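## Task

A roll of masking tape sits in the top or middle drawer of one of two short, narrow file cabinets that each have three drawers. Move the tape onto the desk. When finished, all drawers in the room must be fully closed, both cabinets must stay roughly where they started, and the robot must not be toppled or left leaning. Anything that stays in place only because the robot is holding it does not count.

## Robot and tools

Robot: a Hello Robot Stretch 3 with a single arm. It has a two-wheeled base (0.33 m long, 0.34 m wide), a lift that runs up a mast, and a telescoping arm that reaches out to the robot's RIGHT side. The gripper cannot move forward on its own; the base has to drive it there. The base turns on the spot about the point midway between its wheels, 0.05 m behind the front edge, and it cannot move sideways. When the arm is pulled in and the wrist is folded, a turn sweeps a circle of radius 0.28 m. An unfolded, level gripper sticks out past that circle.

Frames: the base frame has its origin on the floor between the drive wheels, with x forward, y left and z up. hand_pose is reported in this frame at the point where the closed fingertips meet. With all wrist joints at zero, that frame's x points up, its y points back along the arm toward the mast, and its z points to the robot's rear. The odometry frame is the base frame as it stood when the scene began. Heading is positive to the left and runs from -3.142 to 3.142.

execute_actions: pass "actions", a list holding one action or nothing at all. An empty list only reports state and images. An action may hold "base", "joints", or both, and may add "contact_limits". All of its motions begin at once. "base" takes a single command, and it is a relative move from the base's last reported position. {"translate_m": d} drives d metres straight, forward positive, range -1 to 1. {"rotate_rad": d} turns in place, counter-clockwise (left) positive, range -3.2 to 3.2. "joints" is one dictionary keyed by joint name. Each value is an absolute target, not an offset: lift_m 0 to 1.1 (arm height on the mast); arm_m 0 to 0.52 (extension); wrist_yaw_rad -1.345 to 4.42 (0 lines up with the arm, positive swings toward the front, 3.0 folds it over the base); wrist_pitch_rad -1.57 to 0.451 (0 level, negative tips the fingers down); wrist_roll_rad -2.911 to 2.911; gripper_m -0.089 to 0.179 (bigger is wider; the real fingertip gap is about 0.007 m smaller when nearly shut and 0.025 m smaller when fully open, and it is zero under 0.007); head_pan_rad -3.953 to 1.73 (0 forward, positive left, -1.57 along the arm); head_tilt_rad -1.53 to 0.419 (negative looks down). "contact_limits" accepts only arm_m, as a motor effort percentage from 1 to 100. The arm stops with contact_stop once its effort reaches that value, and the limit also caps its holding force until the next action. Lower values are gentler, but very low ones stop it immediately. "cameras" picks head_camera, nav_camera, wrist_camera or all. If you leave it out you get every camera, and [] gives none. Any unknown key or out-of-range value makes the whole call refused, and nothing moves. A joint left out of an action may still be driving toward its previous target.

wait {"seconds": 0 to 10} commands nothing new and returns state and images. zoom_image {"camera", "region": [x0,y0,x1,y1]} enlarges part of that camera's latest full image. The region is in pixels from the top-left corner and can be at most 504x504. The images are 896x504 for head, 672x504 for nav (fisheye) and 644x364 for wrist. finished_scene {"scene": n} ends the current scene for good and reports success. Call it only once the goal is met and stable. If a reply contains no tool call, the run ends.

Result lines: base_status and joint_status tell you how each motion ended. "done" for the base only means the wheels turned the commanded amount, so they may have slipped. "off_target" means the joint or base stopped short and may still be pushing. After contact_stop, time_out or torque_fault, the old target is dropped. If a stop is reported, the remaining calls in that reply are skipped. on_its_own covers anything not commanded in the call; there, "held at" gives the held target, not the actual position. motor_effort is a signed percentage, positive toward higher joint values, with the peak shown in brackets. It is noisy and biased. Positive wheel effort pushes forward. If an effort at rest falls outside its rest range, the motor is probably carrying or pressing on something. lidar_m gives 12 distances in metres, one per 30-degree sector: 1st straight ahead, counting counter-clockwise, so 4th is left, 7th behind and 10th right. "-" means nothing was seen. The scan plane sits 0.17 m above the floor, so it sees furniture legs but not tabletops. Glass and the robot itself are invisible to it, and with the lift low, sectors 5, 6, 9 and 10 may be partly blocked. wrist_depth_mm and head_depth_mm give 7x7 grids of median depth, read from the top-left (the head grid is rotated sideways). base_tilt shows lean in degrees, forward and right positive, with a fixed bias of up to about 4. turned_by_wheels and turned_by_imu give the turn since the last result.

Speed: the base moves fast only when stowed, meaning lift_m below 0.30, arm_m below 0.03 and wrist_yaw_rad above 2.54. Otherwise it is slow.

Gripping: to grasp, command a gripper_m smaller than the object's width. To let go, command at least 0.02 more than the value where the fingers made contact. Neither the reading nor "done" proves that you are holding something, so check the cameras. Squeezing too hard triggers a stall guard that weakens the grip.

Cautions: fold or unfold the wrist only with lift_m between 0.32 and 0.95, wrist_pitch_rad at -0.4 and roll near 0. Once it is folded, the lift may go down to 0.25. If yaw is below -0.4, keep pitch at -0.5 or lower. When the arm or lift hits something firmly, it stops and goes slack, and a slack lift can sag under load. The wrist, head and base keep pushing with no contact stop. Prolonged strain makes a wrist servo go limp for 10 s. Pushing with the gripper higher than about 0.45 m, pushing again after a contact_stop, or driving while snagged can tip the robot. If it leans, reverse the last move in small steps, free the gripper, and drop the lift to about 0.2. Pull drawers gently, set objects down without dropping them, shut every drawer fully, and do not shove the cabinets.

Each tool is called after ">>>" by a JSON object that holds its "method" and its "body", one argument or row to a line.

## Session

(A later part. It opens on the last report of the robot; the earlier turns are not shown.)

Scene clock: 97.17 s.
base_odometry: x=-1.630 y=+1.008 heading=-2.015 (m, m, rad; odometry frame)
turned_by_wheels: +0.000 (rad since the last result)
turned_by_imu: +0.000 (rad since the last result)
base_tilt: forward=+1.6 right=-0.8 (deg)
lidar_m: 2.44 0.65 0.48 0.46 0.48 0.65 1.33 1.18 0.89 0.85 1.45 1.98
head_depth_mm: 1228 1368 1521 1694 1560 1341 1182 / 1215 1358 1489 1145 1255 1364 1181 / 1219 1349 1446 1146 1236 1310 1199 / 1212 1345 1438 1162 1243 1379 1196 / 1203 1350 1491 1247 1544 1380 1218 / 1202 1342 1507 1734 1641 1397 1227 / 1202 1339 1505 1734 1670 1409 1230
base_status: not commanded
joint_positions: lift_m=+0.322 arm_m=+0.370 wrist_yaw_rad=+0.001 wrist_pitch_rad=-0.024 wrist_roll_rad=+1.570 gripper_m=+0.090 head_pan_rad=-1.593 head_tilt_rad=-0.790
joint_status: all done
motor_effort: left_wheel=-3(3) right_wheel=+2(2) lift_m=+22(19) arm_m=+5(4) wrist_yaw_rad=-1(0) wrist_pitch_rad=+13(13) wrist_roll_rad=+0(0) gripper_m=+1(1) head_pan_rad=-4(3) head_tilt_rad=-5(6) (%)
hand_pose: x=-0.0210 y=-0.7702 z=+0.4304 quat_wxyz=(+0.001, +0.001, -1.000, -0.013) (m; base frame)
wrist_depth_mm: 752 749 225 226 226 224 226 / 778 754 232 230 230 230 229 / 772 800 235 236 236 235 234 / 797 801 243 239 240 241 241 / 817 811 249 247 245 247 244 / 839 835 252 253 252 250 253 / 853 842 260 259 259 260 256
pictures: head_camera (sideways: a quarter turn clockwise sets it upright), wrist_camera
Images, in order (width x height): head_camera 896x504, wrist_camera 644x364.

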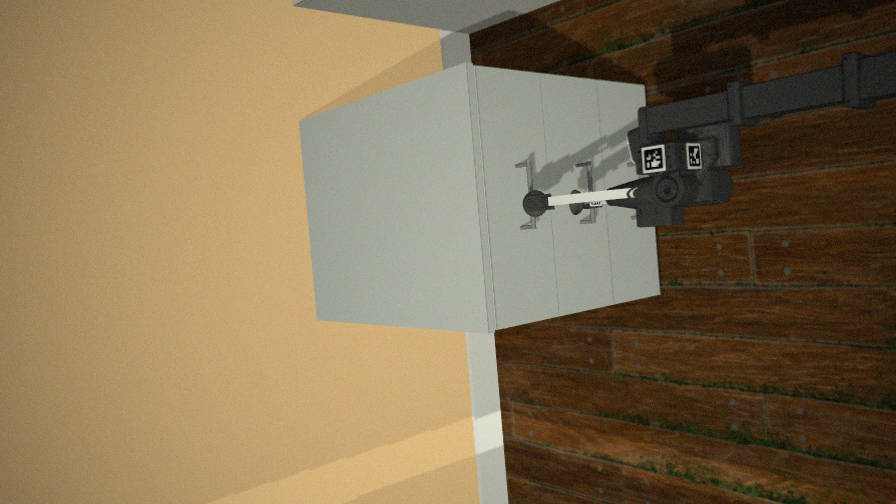

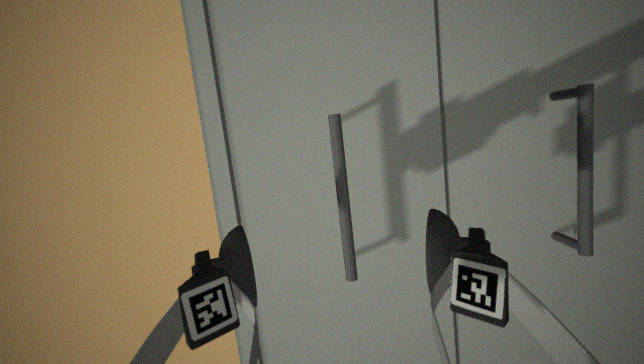

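Good height.

>>> {"method": "execute_actions", "body": {
  "actions": [
    {"base":{"translate_m":-0.015},"joints":{"lift_m":0.318,"arm_m":0.425,"gripper_m":0.06},"contact_limits":{"arm_m":20}}
  ],
  "cameras": ["wrist_camera"]
}}

>>> {"method": "execute_actions", "body": {
  "actions": [
    {"joints":{"gripper_m":-0.03}}
  ],
  "cameras": ["wrist_camera"]
}}

>>> {"method": "execute_actions", "body": {
  "actions": [
    {"joints":{"arm_m":0.15}}
  ],
  "cameras": ["wrist_camera","head_camera"]
}}

Scene clock: 104.00 s.
base_odometry: x=-1.624 y=+1.022 heading=-2.015 (m, m, rad; odometry frame)
turned_by_wheels: +0.000 (rad since the last result)
turned_by_imu: +0.000 (rad since the last result)
base_tilt: forward=+1.4 right=-0.8 (deg)
lidar_m: 2.46 0.65 0.47 0.46 0.48 0.65 1.32 1.19 0.89 0.86 1.45 1.98
head_depth_mm: 1220 1364 1515 1697 1557 1339 1177 / 1214 1360 1467 1138 1263 1355 1186 / 1211 1367 1443 1149 1222 1331 1191 / 1208 1351 1442 1164 1247 1366 1208 / 1199 1336 1458 1213 1524 1389 1209 / 1201 1343 1513 1737 1650 1400 1223 / 1195 1338 1505 1737 1662 1415 1236
base_status: done
joint_positions: lift_m=+0.318 arm_m=+0.425 wrist_yaw_rad=+0.001 wrist_pitch_rad=-0.024 wrist_roll_rad=+1.570 gripper_m=+0.060 head_pan_rad=-1.593 head_tilt_rad=-0.790
joint_status: all done
motor_effort: left_wheel=-3(9) right_wheel=+2(5) lift_m=+23(23) arm_m=+5(4) wrist_yaw_rad=-1(0) wrist_pitch_rad=+13(13) wrist_roll_rad=+0(0) gripper_m=+0(82) head_pan_rad=-3(4) head_tilt_rad=-5(5) (%)
contact_limits: arm_m 20 (drawing in: default 32, maximum 52; extending or still: default 44, maximum 71)
hand_pose: x=-0.0210 y=-0.8252 z=+0.4264 quat_wxyz=(+0.001, +0.001, -1.000, -0.013) (m; base frame)
wrist_depth_mm: 692 175 173 173 173 173 173 / 700 712 177 177 177 177 176 / 724 723 180 181 181 180 181 / 744 743 185 185 185 184 185 / 750 754 189 189 188 189 189 / 783 781 194 193 194 193 194 / 783 797 200 198 198 198 199
pictures: wrist_camera
Images, in order (width x height): wrist_camera 644x364.

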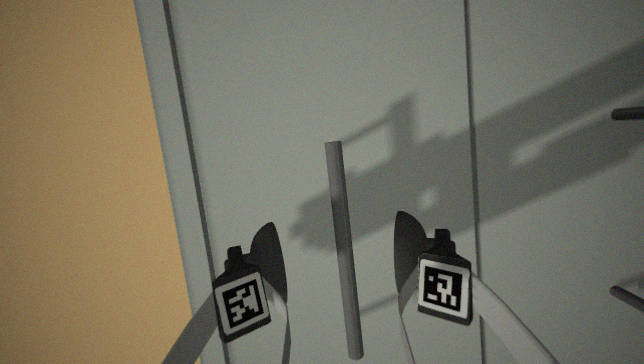

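Scene clock: 105.37 s.
base_odometry: x=-1.624 y=+1.022 heading=-2.015 (m, m, rad; odometry frame)
turned_by_wheels: +0.000 (rad since the last result)
turned_by_imu: +0.000 (rad since the last result)
base_tilt: forward=+1.6 right=-0.7 (deg)
lidar_m: 2.46 0.66 0.48 0.46 0.47 0.65 1.32 1.18 0.89 0.86 1.45 1.97
head_depth_mm: 1223 1363 1517 1704 1551 1333 1180 / 1215 1358 1483 1146 1262 1346 1182 / 1217 1349 1445 1151 1222 1327 1193 / 1210 1344 1441 1166 1244 1376 1196 / 1204 1342 1474 1216 1509 1381 1214 / 1207 1338 1513 1743 1647 1399 1217 / 1199 1336 1507 1743 1679 1414 1226
base_status: not commanded
joint_positions: lift_m=+0.318 arm_m=+0.425 wrist_yaw_rad=+0.001 wrist_pitch_rad=-0.030 wrist_roll_rad=+1.570 gripper_m=-0.029 head_pan_rad=-1.593 head_tilt_rad=-0.790
joint_status: all done
motor_effort: left_wheel=-2(3) right_wheel=+2(2) lift_m=+23(24) arm_m=+5(5) wrist_yaw_rad=-1(1) wrist_pitch_rad=+16(17) wrist_roll_rad=+0(0) gripper_m=-13(88) head_pan_rad=-2(3) head_tilt_rad=-6(4) (%)
hand_pose: x=-0.0211 y=-0.8251 z=+0.4250 quat_wxyz=(+0.001, +0.001, -1.000, -0.015) (m; base frame)
wrist_depth_mm: 699 174 174 174 173 174 174 / 715 702 177 177 177 178 178 / 715 722 181 181 181 181 181 / 732 726 186 185 186 186 186 / 745 756 190 188 190 189 191 / 783 770 194 - 193 195 194 / 791 799 200 199 201 199 199
pictures: wrist_camera
Images, in order (width x height): wrist_camera 644x364.

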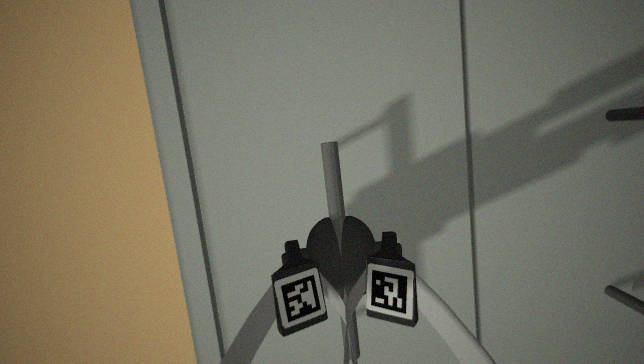

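Scene clock: 108.60 s.
base_odometry: x=-1.624 y=+1.022 heading=-2.015 (m, m, rad; odometry frame)
turned_by_wheels: +0.000 (rad since the last result)
turned_by_imu: +0.000 (rad since the last result)
base_tilt: forward=+1.6 right=-0.9 (deg)
lidar_m: 2.45 0.66 0.48 0.46 0.48 0.65 1.32 1.19 0.89 0.86 1.45 1.97
head_depth_mm: 1213 1359 1523 1707 1554 1343 1180 / 1221 1359 1482 1140 1286 1357 1232 / 1215 1350 1446 1149 1261 1363 1240 / 1209 1351 1440 1165 1247 1371 1198 / 1203 1340 1469 1210 1510 1383 1208 / 1203 1341 1511 1740 1635 1398 1220 / 1203 1331 1509 1741 1647 1408 1234
base_status: not commanded
joint_positions: lift_m=+0.318 arm_m=+0.150 wrist_yaw_rad=+0.001 wrist_pitch_rad=-0.025 wrist_roll_rad=+1.570 gripper_m=-0.029 head_pan_rad=-1.593 head_tilt_rad=-0.790
joint_status: all done
motor_effort: left_wheel=-2(3) right_wheel=+2(3) lift_m=+23(23) arm_m=-5(8) wrist_yaw_rad=-1(1) wrist_pitch_rad=+13(16) wrist_roll_rad=+0(0) gripper_m=-11(13) head_pan_rad=-4(2) head_tilt_rad=-5(5) (%)
hand_pose: x=-0.0211 y=-0.5508 z=+0.4262 quat_wxyz=(+0.001, +0.000, -1.000, -0.013) (m; base frame)
wrist_depth_mm: 949 962 954 438 436 436 434 / 962 994 1000 445 443 442 447 / 994 995 - 454 454 453 454 / - - - 462 460 465 468 / - - - 474 474 476 476 / - - - - 488 489 502 / - - - - - 900 576
pictures: head_camera (sideways: a quarter turn clockwise sets it upright), wrist_camera
Images, in order (width x height): head_camera 896x504, wrist_camera 644x364.

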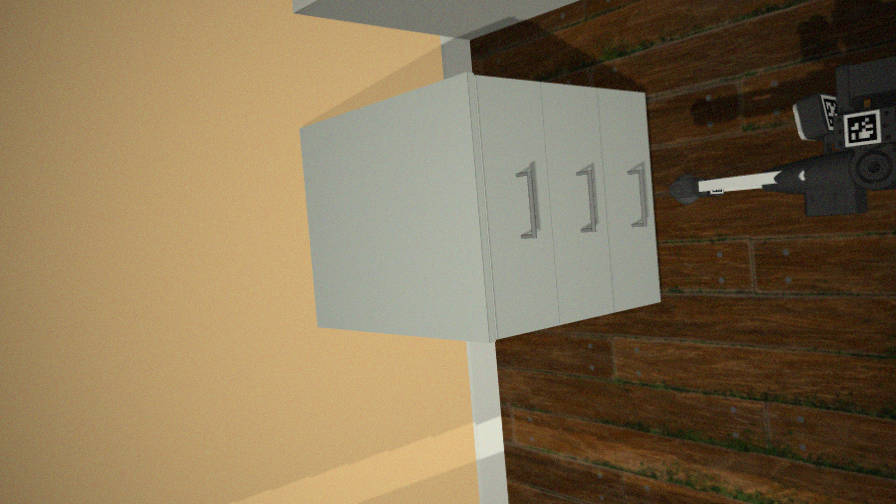

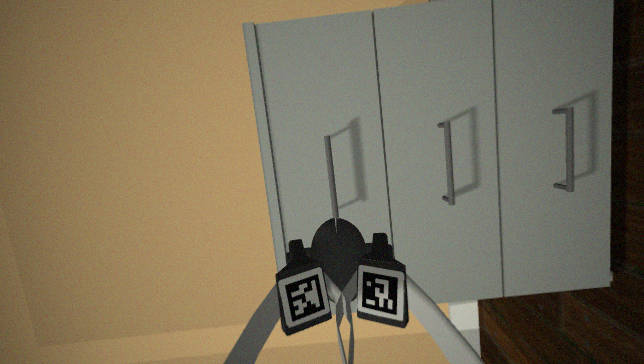

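Too short. Go deeper.

>>> {"method": "execute_actions", "body": {
  "actions": [
    {"joints":{"lift_m":0.315,"arm_m":0.447,"gripper_m":0.05},"contact_limits":{"arm_m":15}}
  ],
  "cameras": ["wrist_camera"]
}}

>>> {"method": "execute_actions", "body": {
  "actions": [
    {"joints":{"gripper_m":-0.04}}
  ],
  "cameras": ["wrist_camera"]
}}

>>> {"method": "execute_actions", "body": {
  "actions": [
    {"joints":{"arm_m":0.40}}
  ],
  "cameras": ["wrist_camera"]
}}

Scene clock: 116.67 s.
base_odometry: x=-1.624 y=+1.022 heading=-2.015 (m, m, rad; odometry frame)
turned_by_wheels: +0.000 (rad since the last result)
turned_by_imu: +0.000 (rad since the last result)
base_tilt: forward=+1.4 right=-0.8 (deg)
lidar_m: 2.45 0.65 0.48 0.46 0.47 0.65 1.32 1.18 0.89 0.85 1.45 1.97
head_depth_mm: 1219 1363 1521 1700 1557 1334 1175 / 1220 1363 1485 1142 1262 1350 1177 / 1213 1355 1448 1147 1224 1325 1198 / 1214 1348 1447 1162 1247 1370 1207 / 1204 1341 1473 1216 1513 1389 1209 / 1203 1343 1510 1743 1653 1388 1222 / 1206 1338 1501 1739 1680 1414 1233
base_status: not commanded
joint_positions: lift_m=+0.315 arm_m=+0.434 wrist_yaw_rad=+0.000 wrist_pitch_rad=-0.024 wrist_roll_rad=+1.570 gripper_m=+0.050 head_pan_rad=-1.593 head_tilt_rad=-0.791
joint_status: arm_m contact_stop (moved +0.284 of +0.297); the others done
on_its_own: arm_m is slack since a contact_stop, until your next command for it (your +0.447 is given up)
motor_effort: left_wheel=-3(5) right_wheel=+1(4) lift_m=+22(24) arm_m=+0(19) wrist_yaw_rad=+0(1) wrist_pitch_rad=+12(13) wrist_roll_rad=+0(0) gripper_m=+0(82) head_pan_rad=-3(4) head_tilt_rad=-5(5) (%)
contact_limits: arm_m 15 (drawing in: default 32, maximum 52; extending or still: default 44, maximum 71)
hand_pose: x=-0.0213 y=-0.8351 z=+0.4235 quat_wxyz=(+0.001, +0.000, -1.000, -0.012) (m; base frame)
wrist_depth_mm: 695 165 164 164 164 164 163 / 710 170 168 167 167 168 168 / 706 712 171 172 171 171 171 / 737 727 176 176 175 175 175 / 742 736 180 179 178 178 179 / 763 766 184 182 - 183 184 / 783 793 189 188 188 188 188
pictures: wrist_camera
Images, in order (width x height): wrist_camera 644x364.

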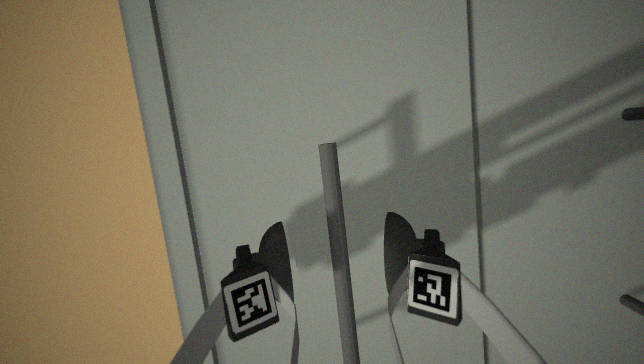

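not run: a stop came earlier in this reply.

not run: a stop came earlier in this reply.

>>> {"method": "execute_actions", "body": {
  "actions": [
    {"joints":{"gripper_m":-0.08,"arm_m":0.431}}
  ],
  "cameras": ["wrist_camera"]
}}

>>> {"method": "execute_actions", "body": {
  "actions": [
    {"joints":{"arm_m":0.40}}
  ],
  "cameras": ["wrist_camera"]
}}

Scene clock: 122.67 s.
base_odometry: x=-1.624 y=+1.022 heading=-2.015 (m, m, rad; odometry frame)
turned_by_wheels: +0.000 (rad since the last result)
turned_by_imu: +0.000 (rad since the last result)
base_tilt: forward=+1.5 right=-0.8 (deg)
lidar_m: 2.46 0.66 0.48 0.46 0.47 0.65 1.32 1.18 0.89 0.86 1.45 1.98
head_depth_mm: 1229 1359 1518 1704 1550 1345 1175 / 1212 1361 1482 1143 1265 1349 1184 / 1217 1355 1446 1144 1219 1327 1191 / 1211 1366 1434 1165 1248 1373 1205 / 1203 1341 1460 1215 1516 1388 1213 / 1204 1338 1513 1750 1649 1404 1221 / 1202 1336 1505 1759 1652 1411 1231
base_status: not commanded
joint_positions: lift_m=+0.315 arm_m=+0.431 wrist_yaw_rad=+0.000 wrist_pitch_rad=-0.023 wrist_roll_rad=+1.570 gripper_m=-0.079 head_pan_rad=-1.593 head_tilt_rad=-0.791
joint_status: all done
motor_effort: left_wheel=-3(3) right_wheel=+1(2) lift_m=+23(23) arm_m=-5(5) wrist_yaw_rad=+0(0) wrist_pitch_rad=+12(12) wrist_roll_rad=+0(0) gripper_m=-30(99) head_pan_rad=-3(3) head_tilt_rad=-5(5) (%)
hand_pose: x=-0.0213 y=-0.8319 z=+0.4238 quat_wxyz=(+0.001, +0.000, -1.000, -0.012) (m; base frame)
wrist_depth_mm: 687 168 166 166 166 166 167 / 699 172 170 170 170 171 171 / 711 705 174 175 173 174 174 / 735 738 178 177 177 179 178 / 743 759 182 180 181 183 182 / 779 766 187 - 185 187 186 / 790 791 191 191 191 191 190
pictures: wrist_camera
Images, in order (width x height): wrist_camera 644x364.

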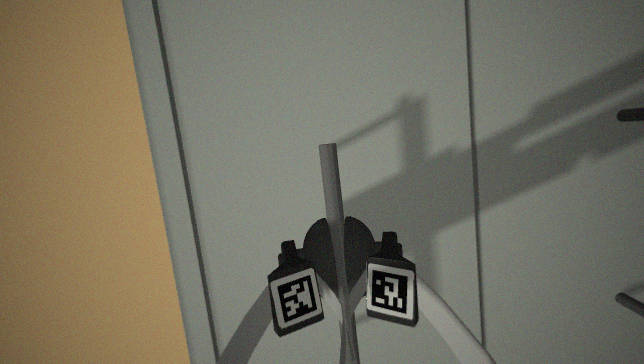

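Scene clock: 123.90 s.
base_odometry: x=-1.624 y=+1.022 heading=-2.015 (m, m, rad; odometry frame)
turned_by_wheels: +0.000 (rad since the last result)
turned_by_imu: +0.000 (rad since the last result)
base_tilt: forward=+1.6 right=-0.7 (deg)
lidar_m: 2.46 0.66 0.48 0.46 0.47 0.65 1.32 1.18 0.89 0.85 1.45 1.97
head_depth_mm: 1223 1354 1518 1703 1556 1342 1182 / 1217 1353 1474 1138 1263 1339 1178 / 1212 1349 1438 1184 1210 1314 1188 / 1206 1358 1443 1161 1246 1379 1201 / 1209 1341 1458 1215 1512 1394 1210 / 1207 1339 1522 1732 1651 1404 1223 / 1196 1337 1501 1732 1665 1405 1229
base_status: not commanded
joint_positions: lift_m=+0.315 arm_m=+0.400 wrist_yaw_rad=+0.000 wrist_pitch_rad=-0.023 wrist_roll_rad=+1.570 gripper_m=-0.072 head_pan_rad=-1.593 head_tilt_rad=-0.791
joint_status: all done
on_its_own: gripper_m is held at -0.073, not at your -0.080, by its stall guard, which is still easing
motor_effort: left_wheel=-3(3) right_wheel=+2(2) lift_m=+23(23) arm_m=-7(8) wrist_yaw_rad=-1(0) wrist_pitch_rad=+12(12) wrist_roll_rad=+0(0) gripper_m=-27(30) head_pan_rad=-3(3) head_tilt_rad=-4(5) (%)
hand_pose: x=-0.0213 y=-0.8011 z=+0.4238 quat_wxyz=(+0.001, +0.000, -1.000, -0.012) (m; base frame)
wrist_depth_mm: 719 716 166 166 166 196 196 / 737 733 170 170 169 200 200 / 735 754 174 174 173 205 203 / 768 773 179 178 178 209 208 / 789 787 182 180 181 214 213 / 803 810 187 - 185 218 218 / 831 820 193 190 191 224 225
pictures: wrist_camera
Images, in order (width x height): wrist_camera 644x364.

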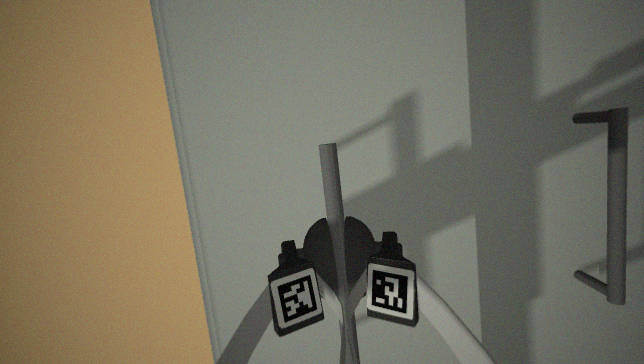

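>>> {"method": "execute_actions", "body": {
  "actions": [
    {"joints":{"arm_m":0.13,"gripper_m":-0.06,"head_tilt_rad":-0.9},"contact_limits":{"arm_m":18}}
  ],
  "cameras": ["head_camera"]
}}

Scene clock: 130.23 s.
base_odometry: x=-1.624 y=+1.022 heading=-2.015 (m, m, rad; odometry frame)
turned_by_wheels: +0.000 (rad since the last result)
turned_by_imu: +0.000 (rad since the last result)
base_tilt: forward=+1.5 right=-0.8 (deg)
lidar_m: 2.45 0.66 0.48 0.46 0.47 0.65 1.32 1.18 0.89 0.86 1.45 1.98
head_depth_mm: 1258 1435 1578 1611 1393 1265 1148 / 1259 1419 1269 1167 981 1304 - / 1251 1402 1241 1199 1013 1312 1128 / 1244 1411 1258 1190 1000 1303 1163 / 1238 1413 1311 1231 989 1312 1171 / 1233 1400 1616 1765 1524 1329 1181 / 1229 1395 1611 1752 1531 1332 1188
base_status: not commanded
joint_positions: lift_m=+0.315 arm_m=+0.130 wrist_yaw_rad=-0.005 wrist_pitch_rad=-0.025 wrist_roll_rad=+1.570 gripper_m=-0.050 head_pan_rad=-1.593 head_tilt_rad=-0.888
joint_status: gripper_m off_target (ended at -0.050, target -0.060); the others done
on_its_own: gripper_m is held at -0.051, not at your -0.060, by its stall guard, which is not easing now
motor_effort: left_wheel=-4(4) right_wheel=+4(4) lift_m=+23(23) arm_m=-5(7) wrist_yaw_rad=+3(3) wrist_pitch_rad=+13(13) wrist_roll_rad=+0(0) gripper_m=-20(23) head_pan_rad=-3(2) head_tilt_rad=-5(17) (%)
contact_limits: arm_m 18 (drawing in: default 32, maximum 52; extending or still: default 44, maximum 71)
hand_pose: x=-0.0227 y=-0.5309 z=+0.4231 quat_wxyz=(+0.001, -0.003, -1.000, -0.013) (m; base frame)
wrist_depth_mm: 980 985 167 167 166 456 457 / 984 993 171 170 171 459 466 / - - 174 174 174 477 475 / - - 177 177 178 485 490 / - - 182 181 181 488 492 / - - 187 - 185 505 510 / - - 192 190 191 802 573
pictures: head_camera (sideways: a quarter turn clockwise sets it upright)
Images, in order (width x height): head_camera 896x504.

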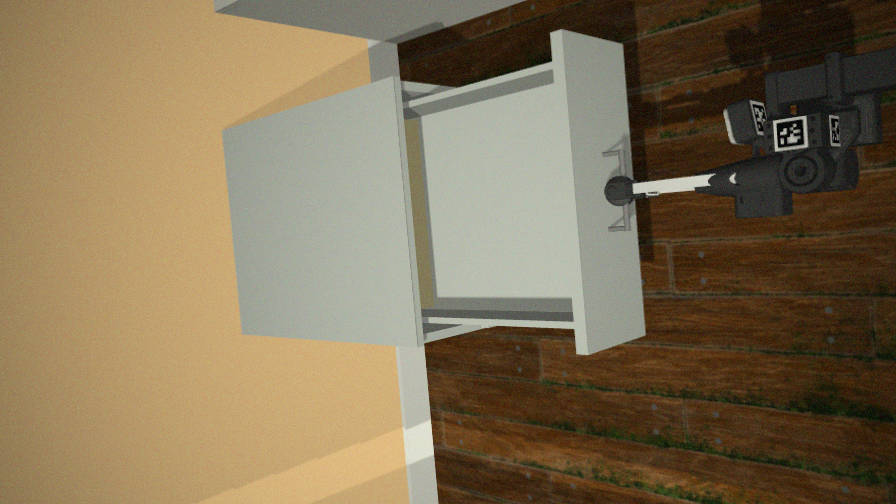

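>>> {"method": "execute_actions", "body": {
  "actions": [
    {"joints":{"arm_m":0.433},"contact_limits":{"arm_m":25}}
  ],
  "cameras": []
}}

>>> {"method": "execute_actions", "body": {
  "actions": [
    {"joints":{"gripper_m":0.05}}
  ],
  "cameras": []
}}

>>> {"method": "execute_actions", "body": {
  "actions": [
    {"joints":{"arm_m":0.37}}
  ],
  "cameras": []
}}

>>> {"method": "execute_actions", "body": {
  "actions": [
    {"joints":{"lift_m":0.158}}
  ],
  "cameras": ["wrist_camera","head_camera"]
}}

Scene clock: 139.80 s.
base_odometry: x=-1.624 y=+1.022 heading=-2.015 (m, m, rad; odometry frame)
turned_by_wheels: +0.000 (rad since the last result)
turned_by_imu: +0.001 (rad since the last result)
base_tilt: forward=+1.4 right=-0.8 (deg)
lidar_m: 2.45 0.66 0.48 0.46 0.47 0.65 1.32 1.19 0.89 0.86 1.46 1.98
head_depth_mm: 1264 1421 1573 1634 1451 1269 1142 / 1254 1414 1266 1205 1426 1290 1135 / 1251 1409 1238 1162 1393 1305 1155 / 1247 1408 1256 1164 1410 1311 1164 / 1245 1401 1311 1186 1469 1317 1172 / 1235 1402 1612 1771 1522 1328 1173 / 1238 1398 1612 1769 1536 1336 1187
base_status: not commanded
joint_positions: lift_m=+0.315 arm_m=+0.433 wrist_yaw_rad=+0.000 wrist_pitch_rad=-0.025 wrist_roll_rad=+1.570 gripper_m=-0.050 head_pan_rad=-1.593 head_tilt_rad=-0.889
joint_status: all done
on_its_own: gripper_m is held at -0.051, not at your -0.060, by its stall guard, which is not easing now
motor_effort: left_wheel=-3(4) right_wheel=+2(5) lift_m=+23(23) arm_m=+6(7) wrist_yaw_rad=+0(3) wrist_pitch_rad=+13(14) wrist_roll_rad=+0(0) gripper_m=-20(20) head_pan_rad=-3(3) head_tilt_rad=-6(6) (%)
contact_limits: arm_m 25 (drawing in: default 32, maximum 52; extending or still: default 44, maximum 71)
hand_pose: x=-0.0214 y=-0.8332 z=+0.4232 quat_wxyz=(+0.001, +0.000, -1.000, -0.013) (m; base frame)
wrist_depth_mm: 687 167 166 167 165 166 167 / 691 172 170 169 169 170 170 / 726 715 174 173 173 173 173 / 720 727 178 176 177 177 177 / 753 747 181 180 181 182 181 / 758 766 186 - 185 187 185 / 771 782 190 190 192 190 190
pictures: none
No camera images: the call's "cameras" was empty. Leave "cameras" out to get every camera's image.

Scene clock: 141.30 s.
base_odometry: x=-1.624 y=+1.022 heading=-2.015 (m, m, rad; odometry frame)
turned_by_wheels: +0.000 (rad since the last result)
turned_by_imu: +0.000 (rad since the last result)
base_tilt: forward=+1.5 right=-0.9 (deg)
lidar_m: 2.46 0.66 0.48 0.46 0.47 0.65 1.32 1.18 0.89 0.86 1.45 1.97
head_depth_mm: 1257 1426 1582 1614 1442 1276 1140 / 1255 1420 1269 1204 1434 1285 1129 / 1258 1398 1245 1154 1396 1296 1157 / 1249 1405 1262 1160 1406 1299 1158 / 1240 1408 1313 1189 1464 1316 1167 / 1229 1406 1612 1769 1514 1327 1180 / 1227 1398 1609 1774 1538 1338 1187
base_status: not commanded
joint_positions: lift_m=+0.315 arm_m=+0.433 wrist_yaw_rad=+0.000 wrist_pitch_rad=-0.025 wrist_roll_rad=+1.570 gripper_m=+0.050 head_pan_rad=-1.593 head_tilt_rad=-0.889
joint_status: all done
motor_effort: left_wheel=-3(3) right_wheel=+2(2) lift_m=+23(23) arm_m=+5(6) wrist_yaw_rad=+0(0) wrist_pitch_rad=+13(13) wrist_roll_rad=+0(0) gripper_m=+1(84) head_pan_rad=-3(2) head_tilt_rad=-6(6) (%)
hand_pose: x=-0.0214 y=-0.8332 z=+0.4232 quat_wxyz=(+0.001, +0.000, -1.000, -0.013) (m; base frame)
wrist_depth_mm: 690 167 166 166 166 166 166 / 695 172 170 169 169 169 170 / 711 715 173 173 173 172 173 / 721 718 177 176 177 177 177 / 744 752 182 181 181 182 181 / 759 760 186 186 - 187 186 / 784 795 191 190 190 190 189
pictures: none
No camera images: the call's "cameras" was empty. Leave "cameras" out to get every camera's image.

Scene clock: 142.93 s.
base_odometry: x=-1.624 y=+1.022 heading=-2.015 (m, m, rad; odometry frame)
turned_by_wheels: +0.000 (rad since the last result)
turned_by_imu: +0.000 (rad since the last result)
base_tilt: forward=+1.5 right=-0.8 (deg)
lidar_m: 2.46 0.66 0.48 0.46 0.47 0.65 1.32 1.18 0.89 0.86 1.45 1.98
head_depth_mm: 1264 1424 1587 1614 1445 1270 1138 / 1260 1425 1268 1211 1421 1284 1142 / 1245 1395 1248 1163 - 1297 1157 / 1243 1411 1258 1159 1406 1308 1156 / 1235 1408 1318 1189 1468 1318 1169 / 1234 1398 1623 1779 1521 1330 1182 / 1232 1397 1608 1775 1538 1343 1189
base_status: not commanded
joint_positions: lift_m=+0.315 arm_m=+0.370 wrist_yaw_rad=+0.000 wrist_pitch_rad=-0.025 wrist_roll_rad=+1.570 gripper_m=+0.050 head_pan_rad=-1.593 head_tilt_rad=-0.889
joint_status: all done
motor_effort: left_wheel=-3(3) right_wheel=+2(3) lift_m=+23(23) arm_m=-5(7) wrist_yaw_rad=+0(0) wrist_pitch_rad=+13(13) wrist_roll_rad=+0(0) gripper_m=+1(2) head_pan_rad=-3(3) head_tilt_rad=-6(5) (%)
hand_pose: x=-0.0214 y=-0.7709 z=+0.4232 quat_wxyz=(+0.001, +0.000, -1.000, -0.013) (m; base frame)
wrist_depth_mm: 758 734 226 225 225 226 225 / 758 757 231 230 230 230 230 / 760 786 235 236 236 234 235 / 797 814 241 239 242 241 239 / 811 834 247 245 244 245 244 / 848 835 837 252 - 250 252 / 842 846 261 258 259 259 258
pictures: none
No camera images: the call's "cameras" was empty. Leave "cameras" out to get every camera's image.

Scene clock: 145.20 s.
base_odometry: x=-1.624 y=+1.022 heading=-2.015 (m, m, rad; odometry frame)
turned_by_wheels: +0.000 (rad since the last result)
turned_by_imu: +0.000 (rad since the last result)
base_tilt: forward=+1.5 right=-0.9 (deg)
lidar_m: 2.46 0.66 0.48 0.46 0.47 0.65 1.32 1.19 0.89 0.86 1.45 1.97
head_depth_mm: 1268 1421 1577 1611 1448 1273 1129 / 1258 1430 1266 1204 1407 1290 1148 / 1242 1405 1243 1166 1398 1256 1146 / 1247 1415 1254 1168 1395 1308 1158 / 1236 1414 1304 1194 1468 1316 1170 / 1236 1404 1608 1780 1531 1329 1178 / 1229 1392 1597 1769 1540 1338 1184
base_status: not commanded
joint_positions: lift_m=+0.158 arm_m=+0.370 wrist_yaw_rad=+0.000 wrist_pitch_rad=-0.025 wrist_roll_rad=+1.570 gripper_m=+0.050 head_pan_rad=-1.593 head_tilt_rad=-0.889
joint_status: all done
motor_effort: left_wheel=-3(3) right_wheel=+2(2) lift_m=+23(23) arm_m=-5(5) wrist_yaw_rad=+0(0) wrist_pitch_rad=+13(13) wrist_roll_rad=+0(0) gripper_m=+1(1) head_pan_rad=-3(3) head_tilt_rad=-6(6) (%)
hand_pose: x=-0.0214 y=-0.7708 z=+0.2662 quat_wxyz=(+0.001, +0.000, -1.000, -0.013) (m; base frame)
wrist_depth_mm: 226 226 224 225 225 224 225 / 231 230 231 230 231 230 230 / 235 236 235 235 235 234 235 / 241 240 241 241 240 240 240 / 248 246 246 245 243 245 246 / 251 251 251 251 - 251 252 / 261 260 260 258 257 259 257
pictures: head_camera (sideways: a quarter turn clockwise sets it upright), wrist_camera
Images, in order (width x height): head_camera 896x504, wrist_camera 644x364.

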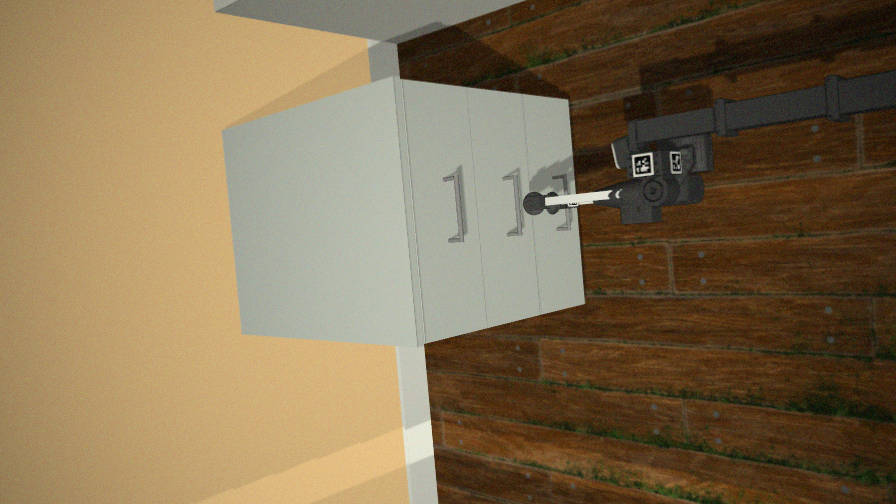

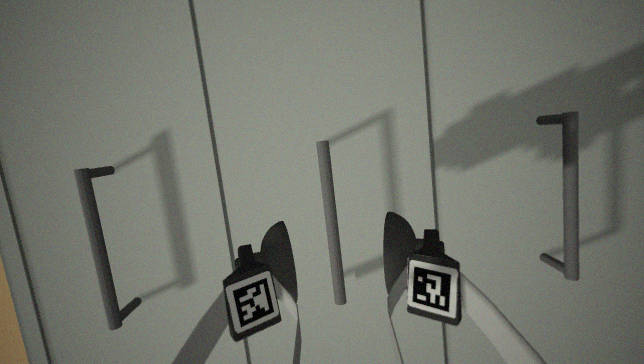

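>>> {"method": "execute_actions", "body": {
  "actions": [
    {"joints":{"arm_m":0.432},"contact_limits":{"arm_m":25}}
  ],
  "cameras": []
}}

>>> {"method": "execute_actions", "body": {
  "actions": [
    {"joints":{"gripper_m":-0.07}}
  ],
  "cameras": ["wrist_camera"]
}}

>>> {"method": "execute_actions", "body": {
  "actions": [
    {"joints":{"arm_m":0.13},"contact_limits":{"arm_m":20}}
  ],
  "cameras": ["head_camera"]
}}

Scene clock: 151.03 s.
base_odometry: x=-1.624 y=+1.022 heading=-2.015 (m, m, rad; odometry frame)
turned_by_wheels: +0.000 (rad since the last result)
turned_by_imu: +0.000 (rad since the last result)
base_tilt: forward=+1.4 right=-0.6 (deg)
lidar_m: 2.45 0.66 0.48 0.46 0.48 0.65 1.32 1.18 0.89 0.86 1.45 1.97
head_depth_mm: 1265 1423 1571 1611 1456 1279 1133 / 1262 1421 1265 1210 1418 1276 1144 / 1247 1398 1242 1171 1396 1265 1149 / 1244 1407 1257 1164 1403 1308 1162 / 1242 1396 1307 1191 1470 1316 1170 / 1239 1399 1617 1766 1520 1324 1172 / 1228 1397 1605 1766 1538 1337 1188
base_status: not commanded
joint_positions: lift_m=+0.158 arm_m=+0.432 wrist_yaw_rad=+0.000 wrist_pitch_rad=-0.025 wrist_roll_rad=+1.570 gripper_m=+0.050 head_pan_rad=-1.593 head_tilt_rad=-0.889
joint_status: all done
motor_effort: left_wheel=-3(3) right_wheel=+3(2) lift_m=+22(22) arm_m=+5(5) wrist_yaw_rad=+0(0) wrist_pitch_rad=+13(13) wrist_roll_rad=+0(0) gripper_m=+1(1) head_pan_rad=-3(3) head_tilt_rad=-6(6) (%)
contact_limits: arm_m 25 (drawing in: default 32, maximum 52; extending or still: default 44, maximum 71)
hand_pose: x=-0.0214 y=-0.8322 z=+0.2662 quat_wxyz=(+0.001, +0.000, -1.000, -0.013) (m; base frame)
wrist_depth_mm: 167 167 167 167 166 167 167 / 170 170 171 171 170 170 170 / 174 174 174 174 174 175 174 / 179 178 178 177 178 178 179 / 182 182 183 181 182 183 182 / 187 187 187 185 - 186 186 / 191 192 193 190 191 191 190
pictures: none
No camera images: the call's "cameras" was empty. Leave "cameras" out to get every camera's image.

Scene clock: 152.73 s.
base_odometry: x=-1.624 y=+1.022 heading=-2.015 (m, m, rad; odometry frame)
turned_by_wheels: +0.000 (rad since the last result)
turned_by_imu: +0.000 (rad since the last result)
base_tilt: forward=+1.6 right=-0.8 (deg)
lidar_m: 2.46 0.66 0.48 0.46 0.47 0.65 1.32 1.19 0.89 0.85 1.45 1.98
head_depth_mm: 1257 1421 1573 1608 1452 1271 1133 / 1252 1417 1255 1208 1414 1280 1140 / 1250 1399 1239 1168 1392 1269 1150 / 1250 1406 1255 1162 1395 1312 1156 / 1235 1402 1306 1192 1469 1319 1173 / 1233 1393 1605 1767 1526 1340 1178 / 1236 1384 1596 1766 1543 1346 1184
base_status: not commanded
joint_positions: lift_m=+0.158 arm_m=+0.432 wrist_yaw_rad=+0.000 wrist_pitch_rad=-0.019 wrist_roll_rad=+1.570 gripper_m=-0.069 head_pan_rad=-1.593 head_tilt_rad=-0.889
joint_status: all done
motor_effort: left_wheel=-3(3) right_wheel=+3(3) lift_m=+22(23) arm_m=+2(5) wrist_yaw_rad=+0(1) wrist_pitch_rad=+10(13) wrist_roll_rad=+0(0) gripper_m=-26(99) head_pan_rad=-4(2) head_tilt_rad=-5(5) (%)
hand_pose: x=-0.0214 y=-0.8326 z=+0.2676 quat_wxyz=(+0.001, +0.000, -1.000, -0.010) (m; base frame)
wrist_depth_mm: 167 167 166 166 166 166 165 / 171 172 170 169 169 169 169 / 175 174 173 173 173 173 173 / 179 178 178 177 177 177 177 / 184 182 183 180 181 181 181 / 187 187 186 - 185 186 184 / 192 192 191 190 190 189 190
pictures: wrist_camera
Images, in order (width x height): wrist_camera 644x364.

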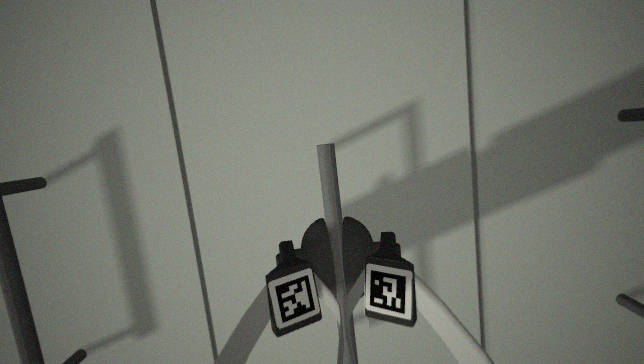

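Scene clock: 156.17 s.
base_odometry: x=-1.624 y=+1.022 heading=-2.015 (m, m, rad; odometry frame)
turned_by_wheels: +0.000 (rad since the last result)
turned_by_imu: +0.000 (rad since the last result)
base_tilt: forward=+1.4 right=-0.7 (deg)
lidar_m: 2.46 0.66 0.48 0.46 0.47 0.65 1.32 1.19 0.89 0.86 1.45 1.98
head_depth_mm: 1251 1433 1574 1618 1452 1259 1136 / 1254 1414 1264 1211 1194 1243 1159 / 1252 1405 1243 1165 1235 1248 1133 / 1247 1415 1263 1163 1250 1246 1161 / 1235 1399 1308 1193 1449 1278 1174 / 1242 1405 1615 1751 1525 1335 1178 / 1228 1391 1608 1778 1549 1345 1189
base_status: not commanded
joint_positions: lift_m=+0.158 arm_m=+0.130 wrist_yaw_rad=-0.005 wrist_pitch_rad=-0.020 wrist_roll_rad=+1.570 gripper_m=-0.054 head_pan_rad=-1.593 head_tilt_rad=-0.889
joint_status: all done
on_its_own: gripper_m is held at -0.055, not at your -0.070, by its stall guard, which is still easing
motor_effort: left_wheel=-4(3) right_wheel=+3(3) lift_m=+23(23) arm_m=-5(11) wrist_yaw_rad=+3(3) wrist_pitch_rad=+11(11) wrist_roll_rad=+0(0) gripper_m=-21(26) head_pan_rad=-4(3) head_tilt_rad=-5(6) (%)
contact_limits: arm_m 20 (drawing in: default 32, maximum 52; extending or still: default 44, maximum 71)
hand_pose: x=-0.0227 y=-0.5310 z=+0.2675 quat_wxyz=(+0.001, -0.003, -1.000, -0.010) (m; base frame)
wrist_depth_mm: 982 961 167 167 166 450 320 / - 1000 171 169 169 451 324 / - - 173 173 173 462 330 / - - 178 177 176 474 339 / - - 182 179 180 491 346 / - - 186 - 184 498 356 / - - 191 190 190 510 363
pictures: head_camera (sideways: a quarter turn clockwise sets it upright)
Images, in order (width x height): head_camera 896x504.

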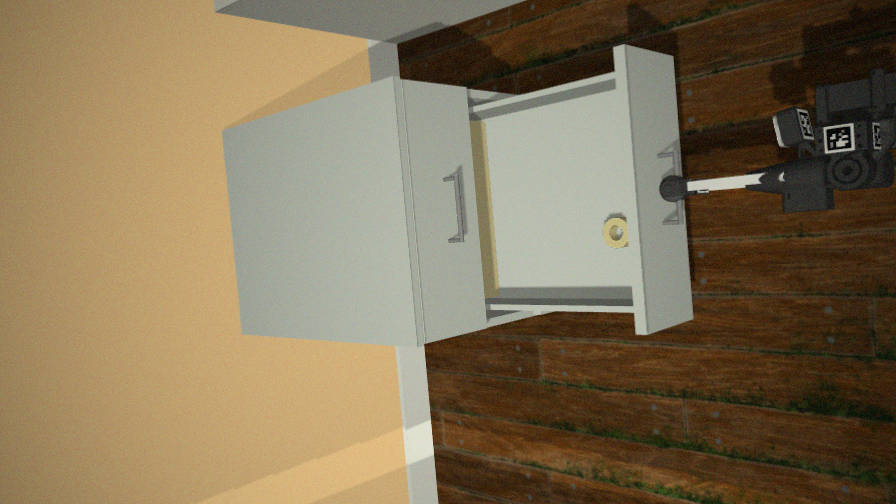

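>>> {"method": "execute_actions", "body": {
  "actions": [
    {"joints":{"gripper_m":0.05}}
  ],
  "cameras": []
}}

>>> {"method": "execute_actions", "body": {
  "actions": [
    {"joints":{"arm_m":0.06}}
  ],
  "cameras": []
}}

>>> {"method": "execute_actions", "body": {
  "actions": [
    {"base":{"translate_m":0.065},"joints":{"lift_m":0.56,"wrist_roll_rad":0,"wrist_pitch_rad":-1.0,"gripper_m":0.11}}
  ],
  "cameras": []
}}

>>> {"method": "execute_actions", "body": {
  "actions": [
    {"joints":{"arm_m":0.46,"wrist_pitch_rad":-1.5}}
  ],
  "cameras": ["head_camera","wrist_camera"]
}}

Scene clock: 165.43 s.
base_odometry: x=-1.624 y=+1.022 heading=-2.015 (m, m, rad; odometry frame)
turned_by_wheels: +0.000 (rad since the last result)
turned_by_imu: +0.000 (rad since the last result)
base_tilt: forward=+1.5 right=-0.9 (deg)
lidar_m: 2.46 0.66 0.48 0.46 0.47 0.65 1.32 1.19 0.89 0.86 1.45 1.97
head_depth_mm: 1264 1421 1586 1604 1452 1266 1133 / 1256 1428 1264 1210 1197 1246 1160 / 1249 1407 1248 1166 1229 1253 1131 / 1246 1408 1252 1168 1245 1238 1156 / 1237 1405 1313 1186 1438 1280 1172 / 1232 1394 1616 1759 1534 1332 1176 / 1241 1392 1599 1757 1544 1342 1191
base_status: not commanded
joint_positions: lift_m=+0.158 arm_m=+0.130 wrist_yaw_rad=-0.002 wrist_pitch_rad=-0.020 wrist_roll_rad=+1.570 gripper_m=+0.050 head_pan_rad=-1.593 head_tilt_rad=-0.889
joint_status: all done
motor_effort: left_wheel=-3(3) right_wheel=+4(4) lift_m=+23(23) arm_m=-4(5) wrist_yaw_rad=+1(3) wrist_pitch_rad=+11(11) wrist_roll_rad=+0(0) gripper_m=+1(81) head_pan_rad=-4(3) head_tilt_rad=-5(6) (%)
hand_pose: x=-0.0219 y=-0.5309 z=+0.2674 quat_wxyz=(+0.001, -0.001, -1.000, -0.011) (m; base frame)
wrist_depth_mm: 981 983 167 166 166 450 318 / 984 983 170 170 170 449 323 / - - 174 174 174 460 330 / - - 178 178 178 483 339 / - - 181 181 181 491 347 / - - 508 185 - 498 353 / - - 193 191 190 456 364
pictures: none
No camera images: the call's "cameras" was empty. Leave "cameras" out to get every camera's image.

Scene clock: 167.13 s.
base_odometry: x=-1.624 y=+1.022 heading=-2.015 (m, m, rad; odometry frame)
turned_by_wheels: +0.000 (rad since the last result)
turned_by_imu: +0.000 (rad since the last result)
base_tilt: forward=+1.6 right=-0.8 (deg)
lidar_m: 2.45 0.66 0.48 0.46 0.47 0.65 1.32 1.18 0.89 0.86 1.45 1.97
head_depth_mm: 1264 1429 1575 1616 1451 1264 1135 / 1257 1414 1256 1201 1201 1236 1166 / 1250 1401 1238 1176 1233 1244 1173 / 1240 1403 1259 1162 1242 1240 1164 / 1245 1402 1302 1192 1442 1274 1171 / 1239 1401 1612 1752 1537 1328 1175 / 1232 1385 1604 1774 1539 1339 1188
base_status: not commanded
joint_positions: lift_m=+0.158 arm_m=+0.060 wrist_yaw_rad=-0.002 wrist_pitch_rad=-0.020 wrist_roll_rad=+1.570 gripper_m=+0.050 head_pan_rad=-1.593 head_tilt_rad=-0.889
joint_status: all done
motor_effort: left_wheel=-3(3) right_wheel=+3(4) lift_m=+23(23) arm_m=-5(7) wrist_yaw_rad=+1(1) wrist_pitch_rad=+11(11) wrist_roll_rad=+0(0) gripper_m=+1(1) head_pan_rad=-4(2) head_tilt_rad=-6(6) (%)
hand_pose: x=-0.0218 y=-0.4610 z=+0.2674 quat_wxyz=(+0.001, -0.001, -1.000, -0.011) (m; base frame)
wrist_depth_mm: - - 235 234 234 462 318 / - - 240 238 238 482 323 / - - 246 243 243 496 329 / - - 250 248 250 507 337 / - - 570 253 257 536 345 / - - 580 260 - 519 355 / - - - 267 267 577 365
pictures: none
No camera images: the call's "cameras" was empty. Leave "cameras" out to get every camera's image.

Scene clock: 171.63 s.
base_odometry: x=-1.652 y=+0.963 heading=-2.015 (m, m, rad; odometry frame)
turned_by_wheels: +0.000 (rad since the last result)
turned_by_imu: +0.000 (rad since the last result)
base_tilt: forward=+1.4 right=-0.8 (deg)
lidar_m: 2.39 0.66 0.48 0.46 0.47 0.65 1.39 1.19 0.89 0.85 1.45 1.97
head_depth_mm: 1265 1436 1617 1617 1210 1258 - / 1250 1403 1222 1180 1216 1255 - / 1251 1396 1242 1168 1236 1250 1133 / 1244 1409 1262 1160 1241 1258 1155 / 1238 1399 1580 1730 1520 1316 1166 / 1234 1392 1613 1773 1526 1328 1178 / 1229 1394 1604 1762 1537 1343 1187
base_status: done
joint_positions: lift_m=+0.560 arm_m=+0.060 wrist_yaw_rad=-0.002 wrist_pitch_rad=-1.004 wrist_roll_rad=+0.004 gripper_m=+0.110 head_pan_rad=-1.593 head_tilt_rad=-0.889
joint_status: all done
motor_effort: left_wheel=-3(7) right_wheel=+1(5) lift_m=+34(34) arm_m=-5(5) wrist_yaw_rad=+1(1) wrist_pitch_rad=+2(8) wrist_roll_rad=-3(6) gripper_m=+0(82) head_pan_rad=-4(3) head_tilt_rad=-6(5) (%)
hand_pose: x=-0.0218 y=-0.3226 z=+0.4694 quat_wxyz=(+0.618, +0.339, -0.621, -0.342) (m; base frame)
wrist_depth_mm: 986 944 895 590 563 483 707 / 895 848 480 392 393 405 761 / 831 801 477 453 501 696 693 / 768 736 718 705 673 675 658 / 697 693 677 652 644 626 616 / 653 645 620 613 607 - 570 / 626 604 592 580 568 558 545
pictures: none
No camera images: the call's "cameras" was empty. Leave "cameras" out to get every camera's image.

Scene clock: 175.77 s.
base_odometry: x=-1.652 y=+0.963 heading=-2.015 (m, m, rad; odometry frame)
turned_by_wheels: +0.000 (rad since the last result)
turned_by_imu: +0.000 (rad since the last result)
base_tilt: forward=+1.5 right=-0.8 (deg)
lidar_m: 2.39 0.66 0.48 0.46 0.47 0.65 1.38 1.19 0.89 0.86 1.45 1.97
head_depth_mm: 1258 1430 1619 1605 1416 1258 - / 1254 1399 1223 1167 1226 1236 1143 / 1256 1403 1242 - 1209 1244 1150 / 1237 1411 1263 1162 1242 1247 1162 / 1237 1401 1584 1732 1510 1314 1167 / 1231 1399 1610 1762 1523 1321 1177 / 1230 1398 1611 1754 1545 1332 1187
base_status: not commanded
joint_positions: lift_m=+0.560 arm_m=+0.460 wrist_yaw_rad=-0.002 wrist_pitch_rad=-1.494 wrist_roll_rad=+0.003 gripper_m=+0.110 head_pan_rad=-1.593 head_tilt_rad=-0.889
joint_status: all done
motor_effort: left_wheel=-3(3) right_wheel=+2(3) lift_m=+34(33) arm_m=+5(7) wrist_yaw_rad=+1(1) wrist_pitch_rad=-3(2) wrist_roll_rad=-2(3) gripper_m=+1(0) head_pan_rad=-3(2) head_tilt_rad=-6(6) (%)
hand_pose: x=-0.0216 y=-0.6002 z=+0.4411 quat_wxyz=(+0.518, +0.479, -0.520, -0.482) (m; base frame)
wrist_depth_mm: 595 598 377 375 372 365 327 / 611 598 379 381 372 374 332 / 600 610 384 384 380 377 328 / 622 607 385 387 381 380 339 / 618 623 386 364 318 303 260 / 633 630 278 270 614 - 608 / 644 631 624 620 623 611 614
pictures: head_camera (sideways: a quarter turn clockwise sets it upright), wrist_camera
Images, in order (width x height): head_camera 896x504, wrist_camera 644x364.

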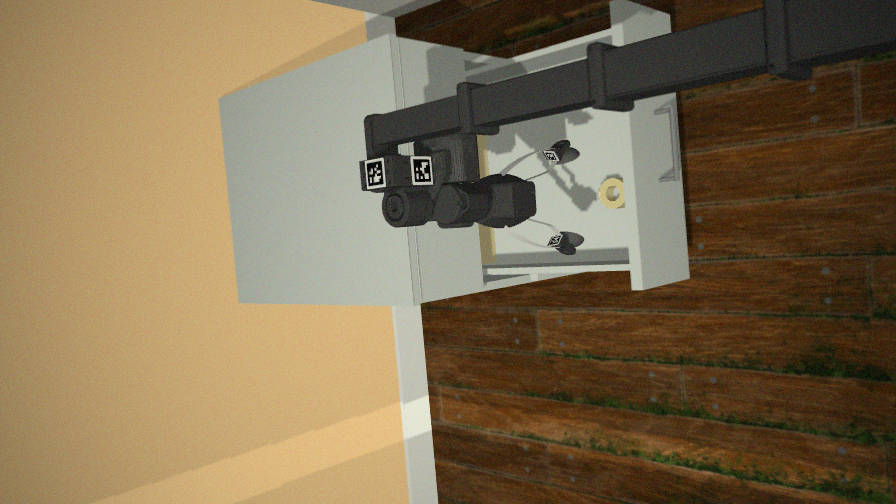

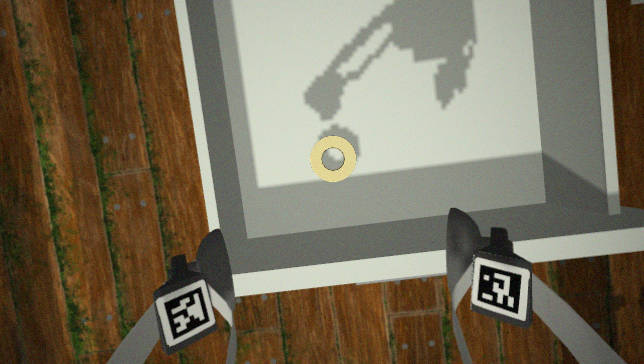

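>>> {"method": "execute_actions", "body": {
  "actions": [
    {"joints":{"arm_m":0.51,"lift_m":0.41}}
  ],
  "cameras": ["wrist_camera"]
}}

Scene clock: 182.33 s.
base_odometry: x=-1.652 y=+0.963 heading=-2.015 (m, m, rad; odometry frame)
turned_by_wheels: +0.000 (rad since the last result)
turned_by_imu: +0.000 (rad since the last result)
base_tilt: forward=+1.5 right=-0.7 (deg)
lidar_m: 2.39 0.66 0.48 0.46 0.47 0.65 1.38 1.18 0.89 0.86 1.45 1.97
head_depth_mm: 1257 1418 1624 1607 1214 1246 1147 / 1249 1395 1224 1164 1222 1236 1138 / 1253 1388 1238 1111 1207 1246 1151 / 1246 1414 1253 1161 1241 1247 1156 / 1239 1401 1584 1736 1517 1318 1172 / 1234 1397 1614 1767 1524 1317 1180 / 1235 1395 1596 1763 1546 1339 1185
base_status: not commanded
joint_positions: lift_m=+0.410 arm_m=+0.510 wrist_yaw_rad=-0.002 wrist_pitch_rad=-1.495 wrist_roll_rad=+0.003 gripper_m=+0.110 head_pan_rad=-1.593 head_tilt_rad=-0.889
joint_status: all done
motor_effort: left_wheel=-2(3) right_wheel=+2(2) lift_m=+22(28) arm_m=+5(5) wrist_yaw_rad=+0(1) wrist_pitch_rad=-3(3) wrist_roll_rad=-2(2) gripper_m=+1(1) head_pan_rad=-3(3) head_tilt_rad=-5(6) (%)
hand_pose: x=-0.0216 y=-0.6500 z=+0.2916 quat_wxyz=(+0.517, +0.479, -0.519, -0.482) (m; base frame)
wrist_depth_mm: 158 208 228 227 227 224 224 / 306 200 231 229 229 227 226 / 453 193 234 233 232 228 226 / 460 187 235 236 233 231 229 / 467 180 238 233 236 235 232 / 471 166 242 240 238 - 234 / 479 161 243 241 227 214 203
pictures: wrist_camera
Images, in order (width x height): wrist_camera 644x364.

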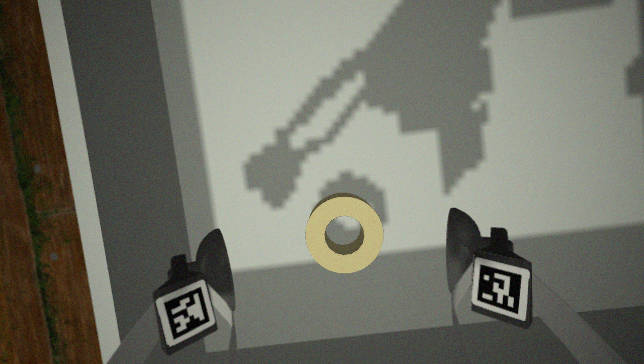

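>>> {"method": "execute_actions", "body": {
  "actions": [
    {"joints":{"lift_m":0.357,"gripper_m":0.09}}
  ],
  "cameras": ["wrist_camera"]
}}

>>> {"method": "execute_actions", "body": {
  "actions": [
    {"joints":{"gripper_m":0.0}}
  ],
  "cameras": ["wrist_camera"]
}}

Scene clock: 186.97 s.
base_odometry: x=-1.652 y=+0.963 heading=-2.015 (m, m, rad; odometry frame)
turned_by_wheels: +0.000 (rad since the last result)
turned_by_imu: +0.000 (rad since the last result)
base_tilt: forward=+1.5 right=-0.7 (deg)
lidar_m: 2.39 0.66 0.48 0.46 0.47 0.65 1.39 1.18 0.89 0.86 1.45 1.97
head_depth_mm: 1257 1422 1621 1611 1213 1228 1142 / 1249 1393 1224 1165 1207 1239 1141 / 1253 1397 1241 1137 1185 1251 1153 / 1238 1403 1246 1163 1250 1243 1160 / 1239 1406 1588 1719 1510 1322 1171 / 1233 1396 1617 1756 1516 1335 1182 / 1226 1399 1603 1754 1536 1334 1188
base_status: not commanded
joint_positions: lift_m=+0.357 arm_m=+0.510 wrist_yaw_rad=-0.002 wrist_pitch_rad=-1.495 wrist_roll_rad=+0.003 gripper_m=+0.090 head_pan_rad=-1.593 head_tilt_rad=-0.889
joint_status: all done
motor_effort: left_wheel=-3(3) right_wheel=+1(2) lift_m=+23(21) arm_m=+5(5) wrist_yaw_rad=+2(1) wrist_pitch_rad=-3(3) wrist_roll_rad=-2(2) gripper_m=+0(74) head_pan_rad=-4(3) head_tilt_rad=-6(5) (%)
hand_pose: x=-0.0216 y=-0.6500 z=+0.2386 quat_wxyz=(+0.517, +0.479, -0.519, -0.482) (m; base frame)
wrist_depth_mm: 149 178 177 175 175 174 173 / 144 180 180 178 176 176 174 / 140 181 181 179 178 177 176 / 137 183 183 182 180 179 179 / 134 181 184 177 182 180 180 / 133 175 185 168 184 182 182 / 131 160 189 188 187 185 184
pictures: wrist_camera
Images, in order (width x height): wrist_camera 644x364.

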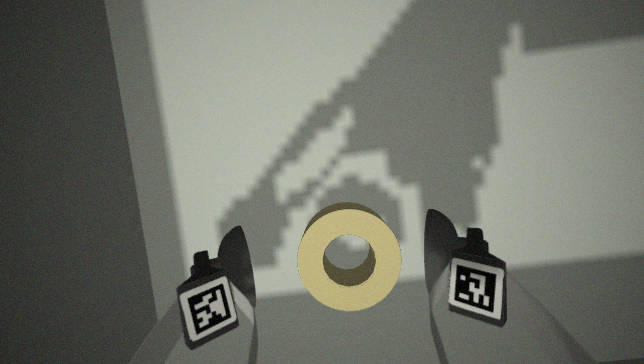

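Scene clock: 188.37 s.
base_odometry: x=-1.652 y=+0.963 heading=-2.015 (m, m, rad; odometry frame)
turned_by_wheels: +0.000 (rad since the last result)
turned_by_imu: +0.000 (rad since the last result)
base_tilt: forward=+1.4 right=-0.7 (deg)
lidar_m: 2.39 0.66 0.48 0.46 0.47 0.65 1.39 1.19 0.89 0.85 1.45 1.98
head_depth_mm: 1261 1428 1607 1609 1212 1237 1147 / 1254 1396 1226 1160 1213 1241 1144 / 1247 1400 1234 1139 1204 1247 1150 / 1244 1394 1257 1161 1253 1242 1160 / 1239 1411 1589 1724 1518 1316 1163 / 1236 1389 1612 1772 1517 1322 1175 / 1232 1396 1587 1768 1532 1346 1190
base_status: not commanded
joint_positions: lift_m=+0.357 arm_m=+0.510 wrist_yaw_rad=-0.002 wrist_pitch_rad=-1.495 wrist_roll_rad=+0.003 gripper_m=+0.001 head_pan_rad=-1.593 head_tilt_rad=-0.889
joint_status: all done
motor_effort: left_wheel=-3(3) right_wheel=+2(2) lift_m=+23(23) arm_m=+5(5) wrist_yaw_rad=+1(1) wrist_pitch_rad=-3(3) wrist_roll_rad=-2(2) gripper_m=-16(89) head_pan_rad=-3(3) head_tilt_rad=-6(6) (%)
hand_pose: x=-0.0216 y=-0.6500 z=+0.2386 quat_wxyz=(+0.517, +0.479, -0.519, -0.482) (m; base frame)
wrist_depth_mm: 148 178 177 175 175 174 172 / 144 180 179 178 177 175 174 / 140 182 181 179 179 177 176 / 137 183 183 182 181 179 178 / 134 180 184 159 181 181 179 / 132 175 187 160 - 183 182 / 131 169 188 188 186 184 184
pictures: wrist_camera
Images, in order (width x height): wrist_camera 644x364.

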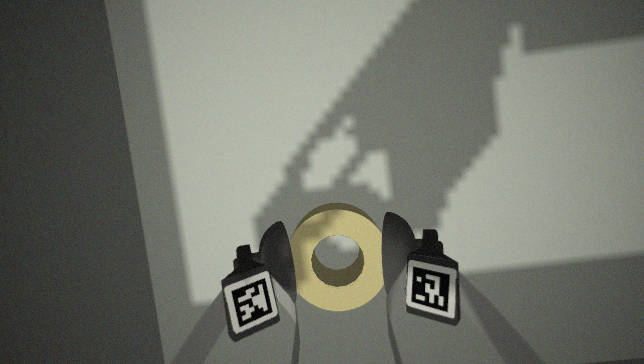

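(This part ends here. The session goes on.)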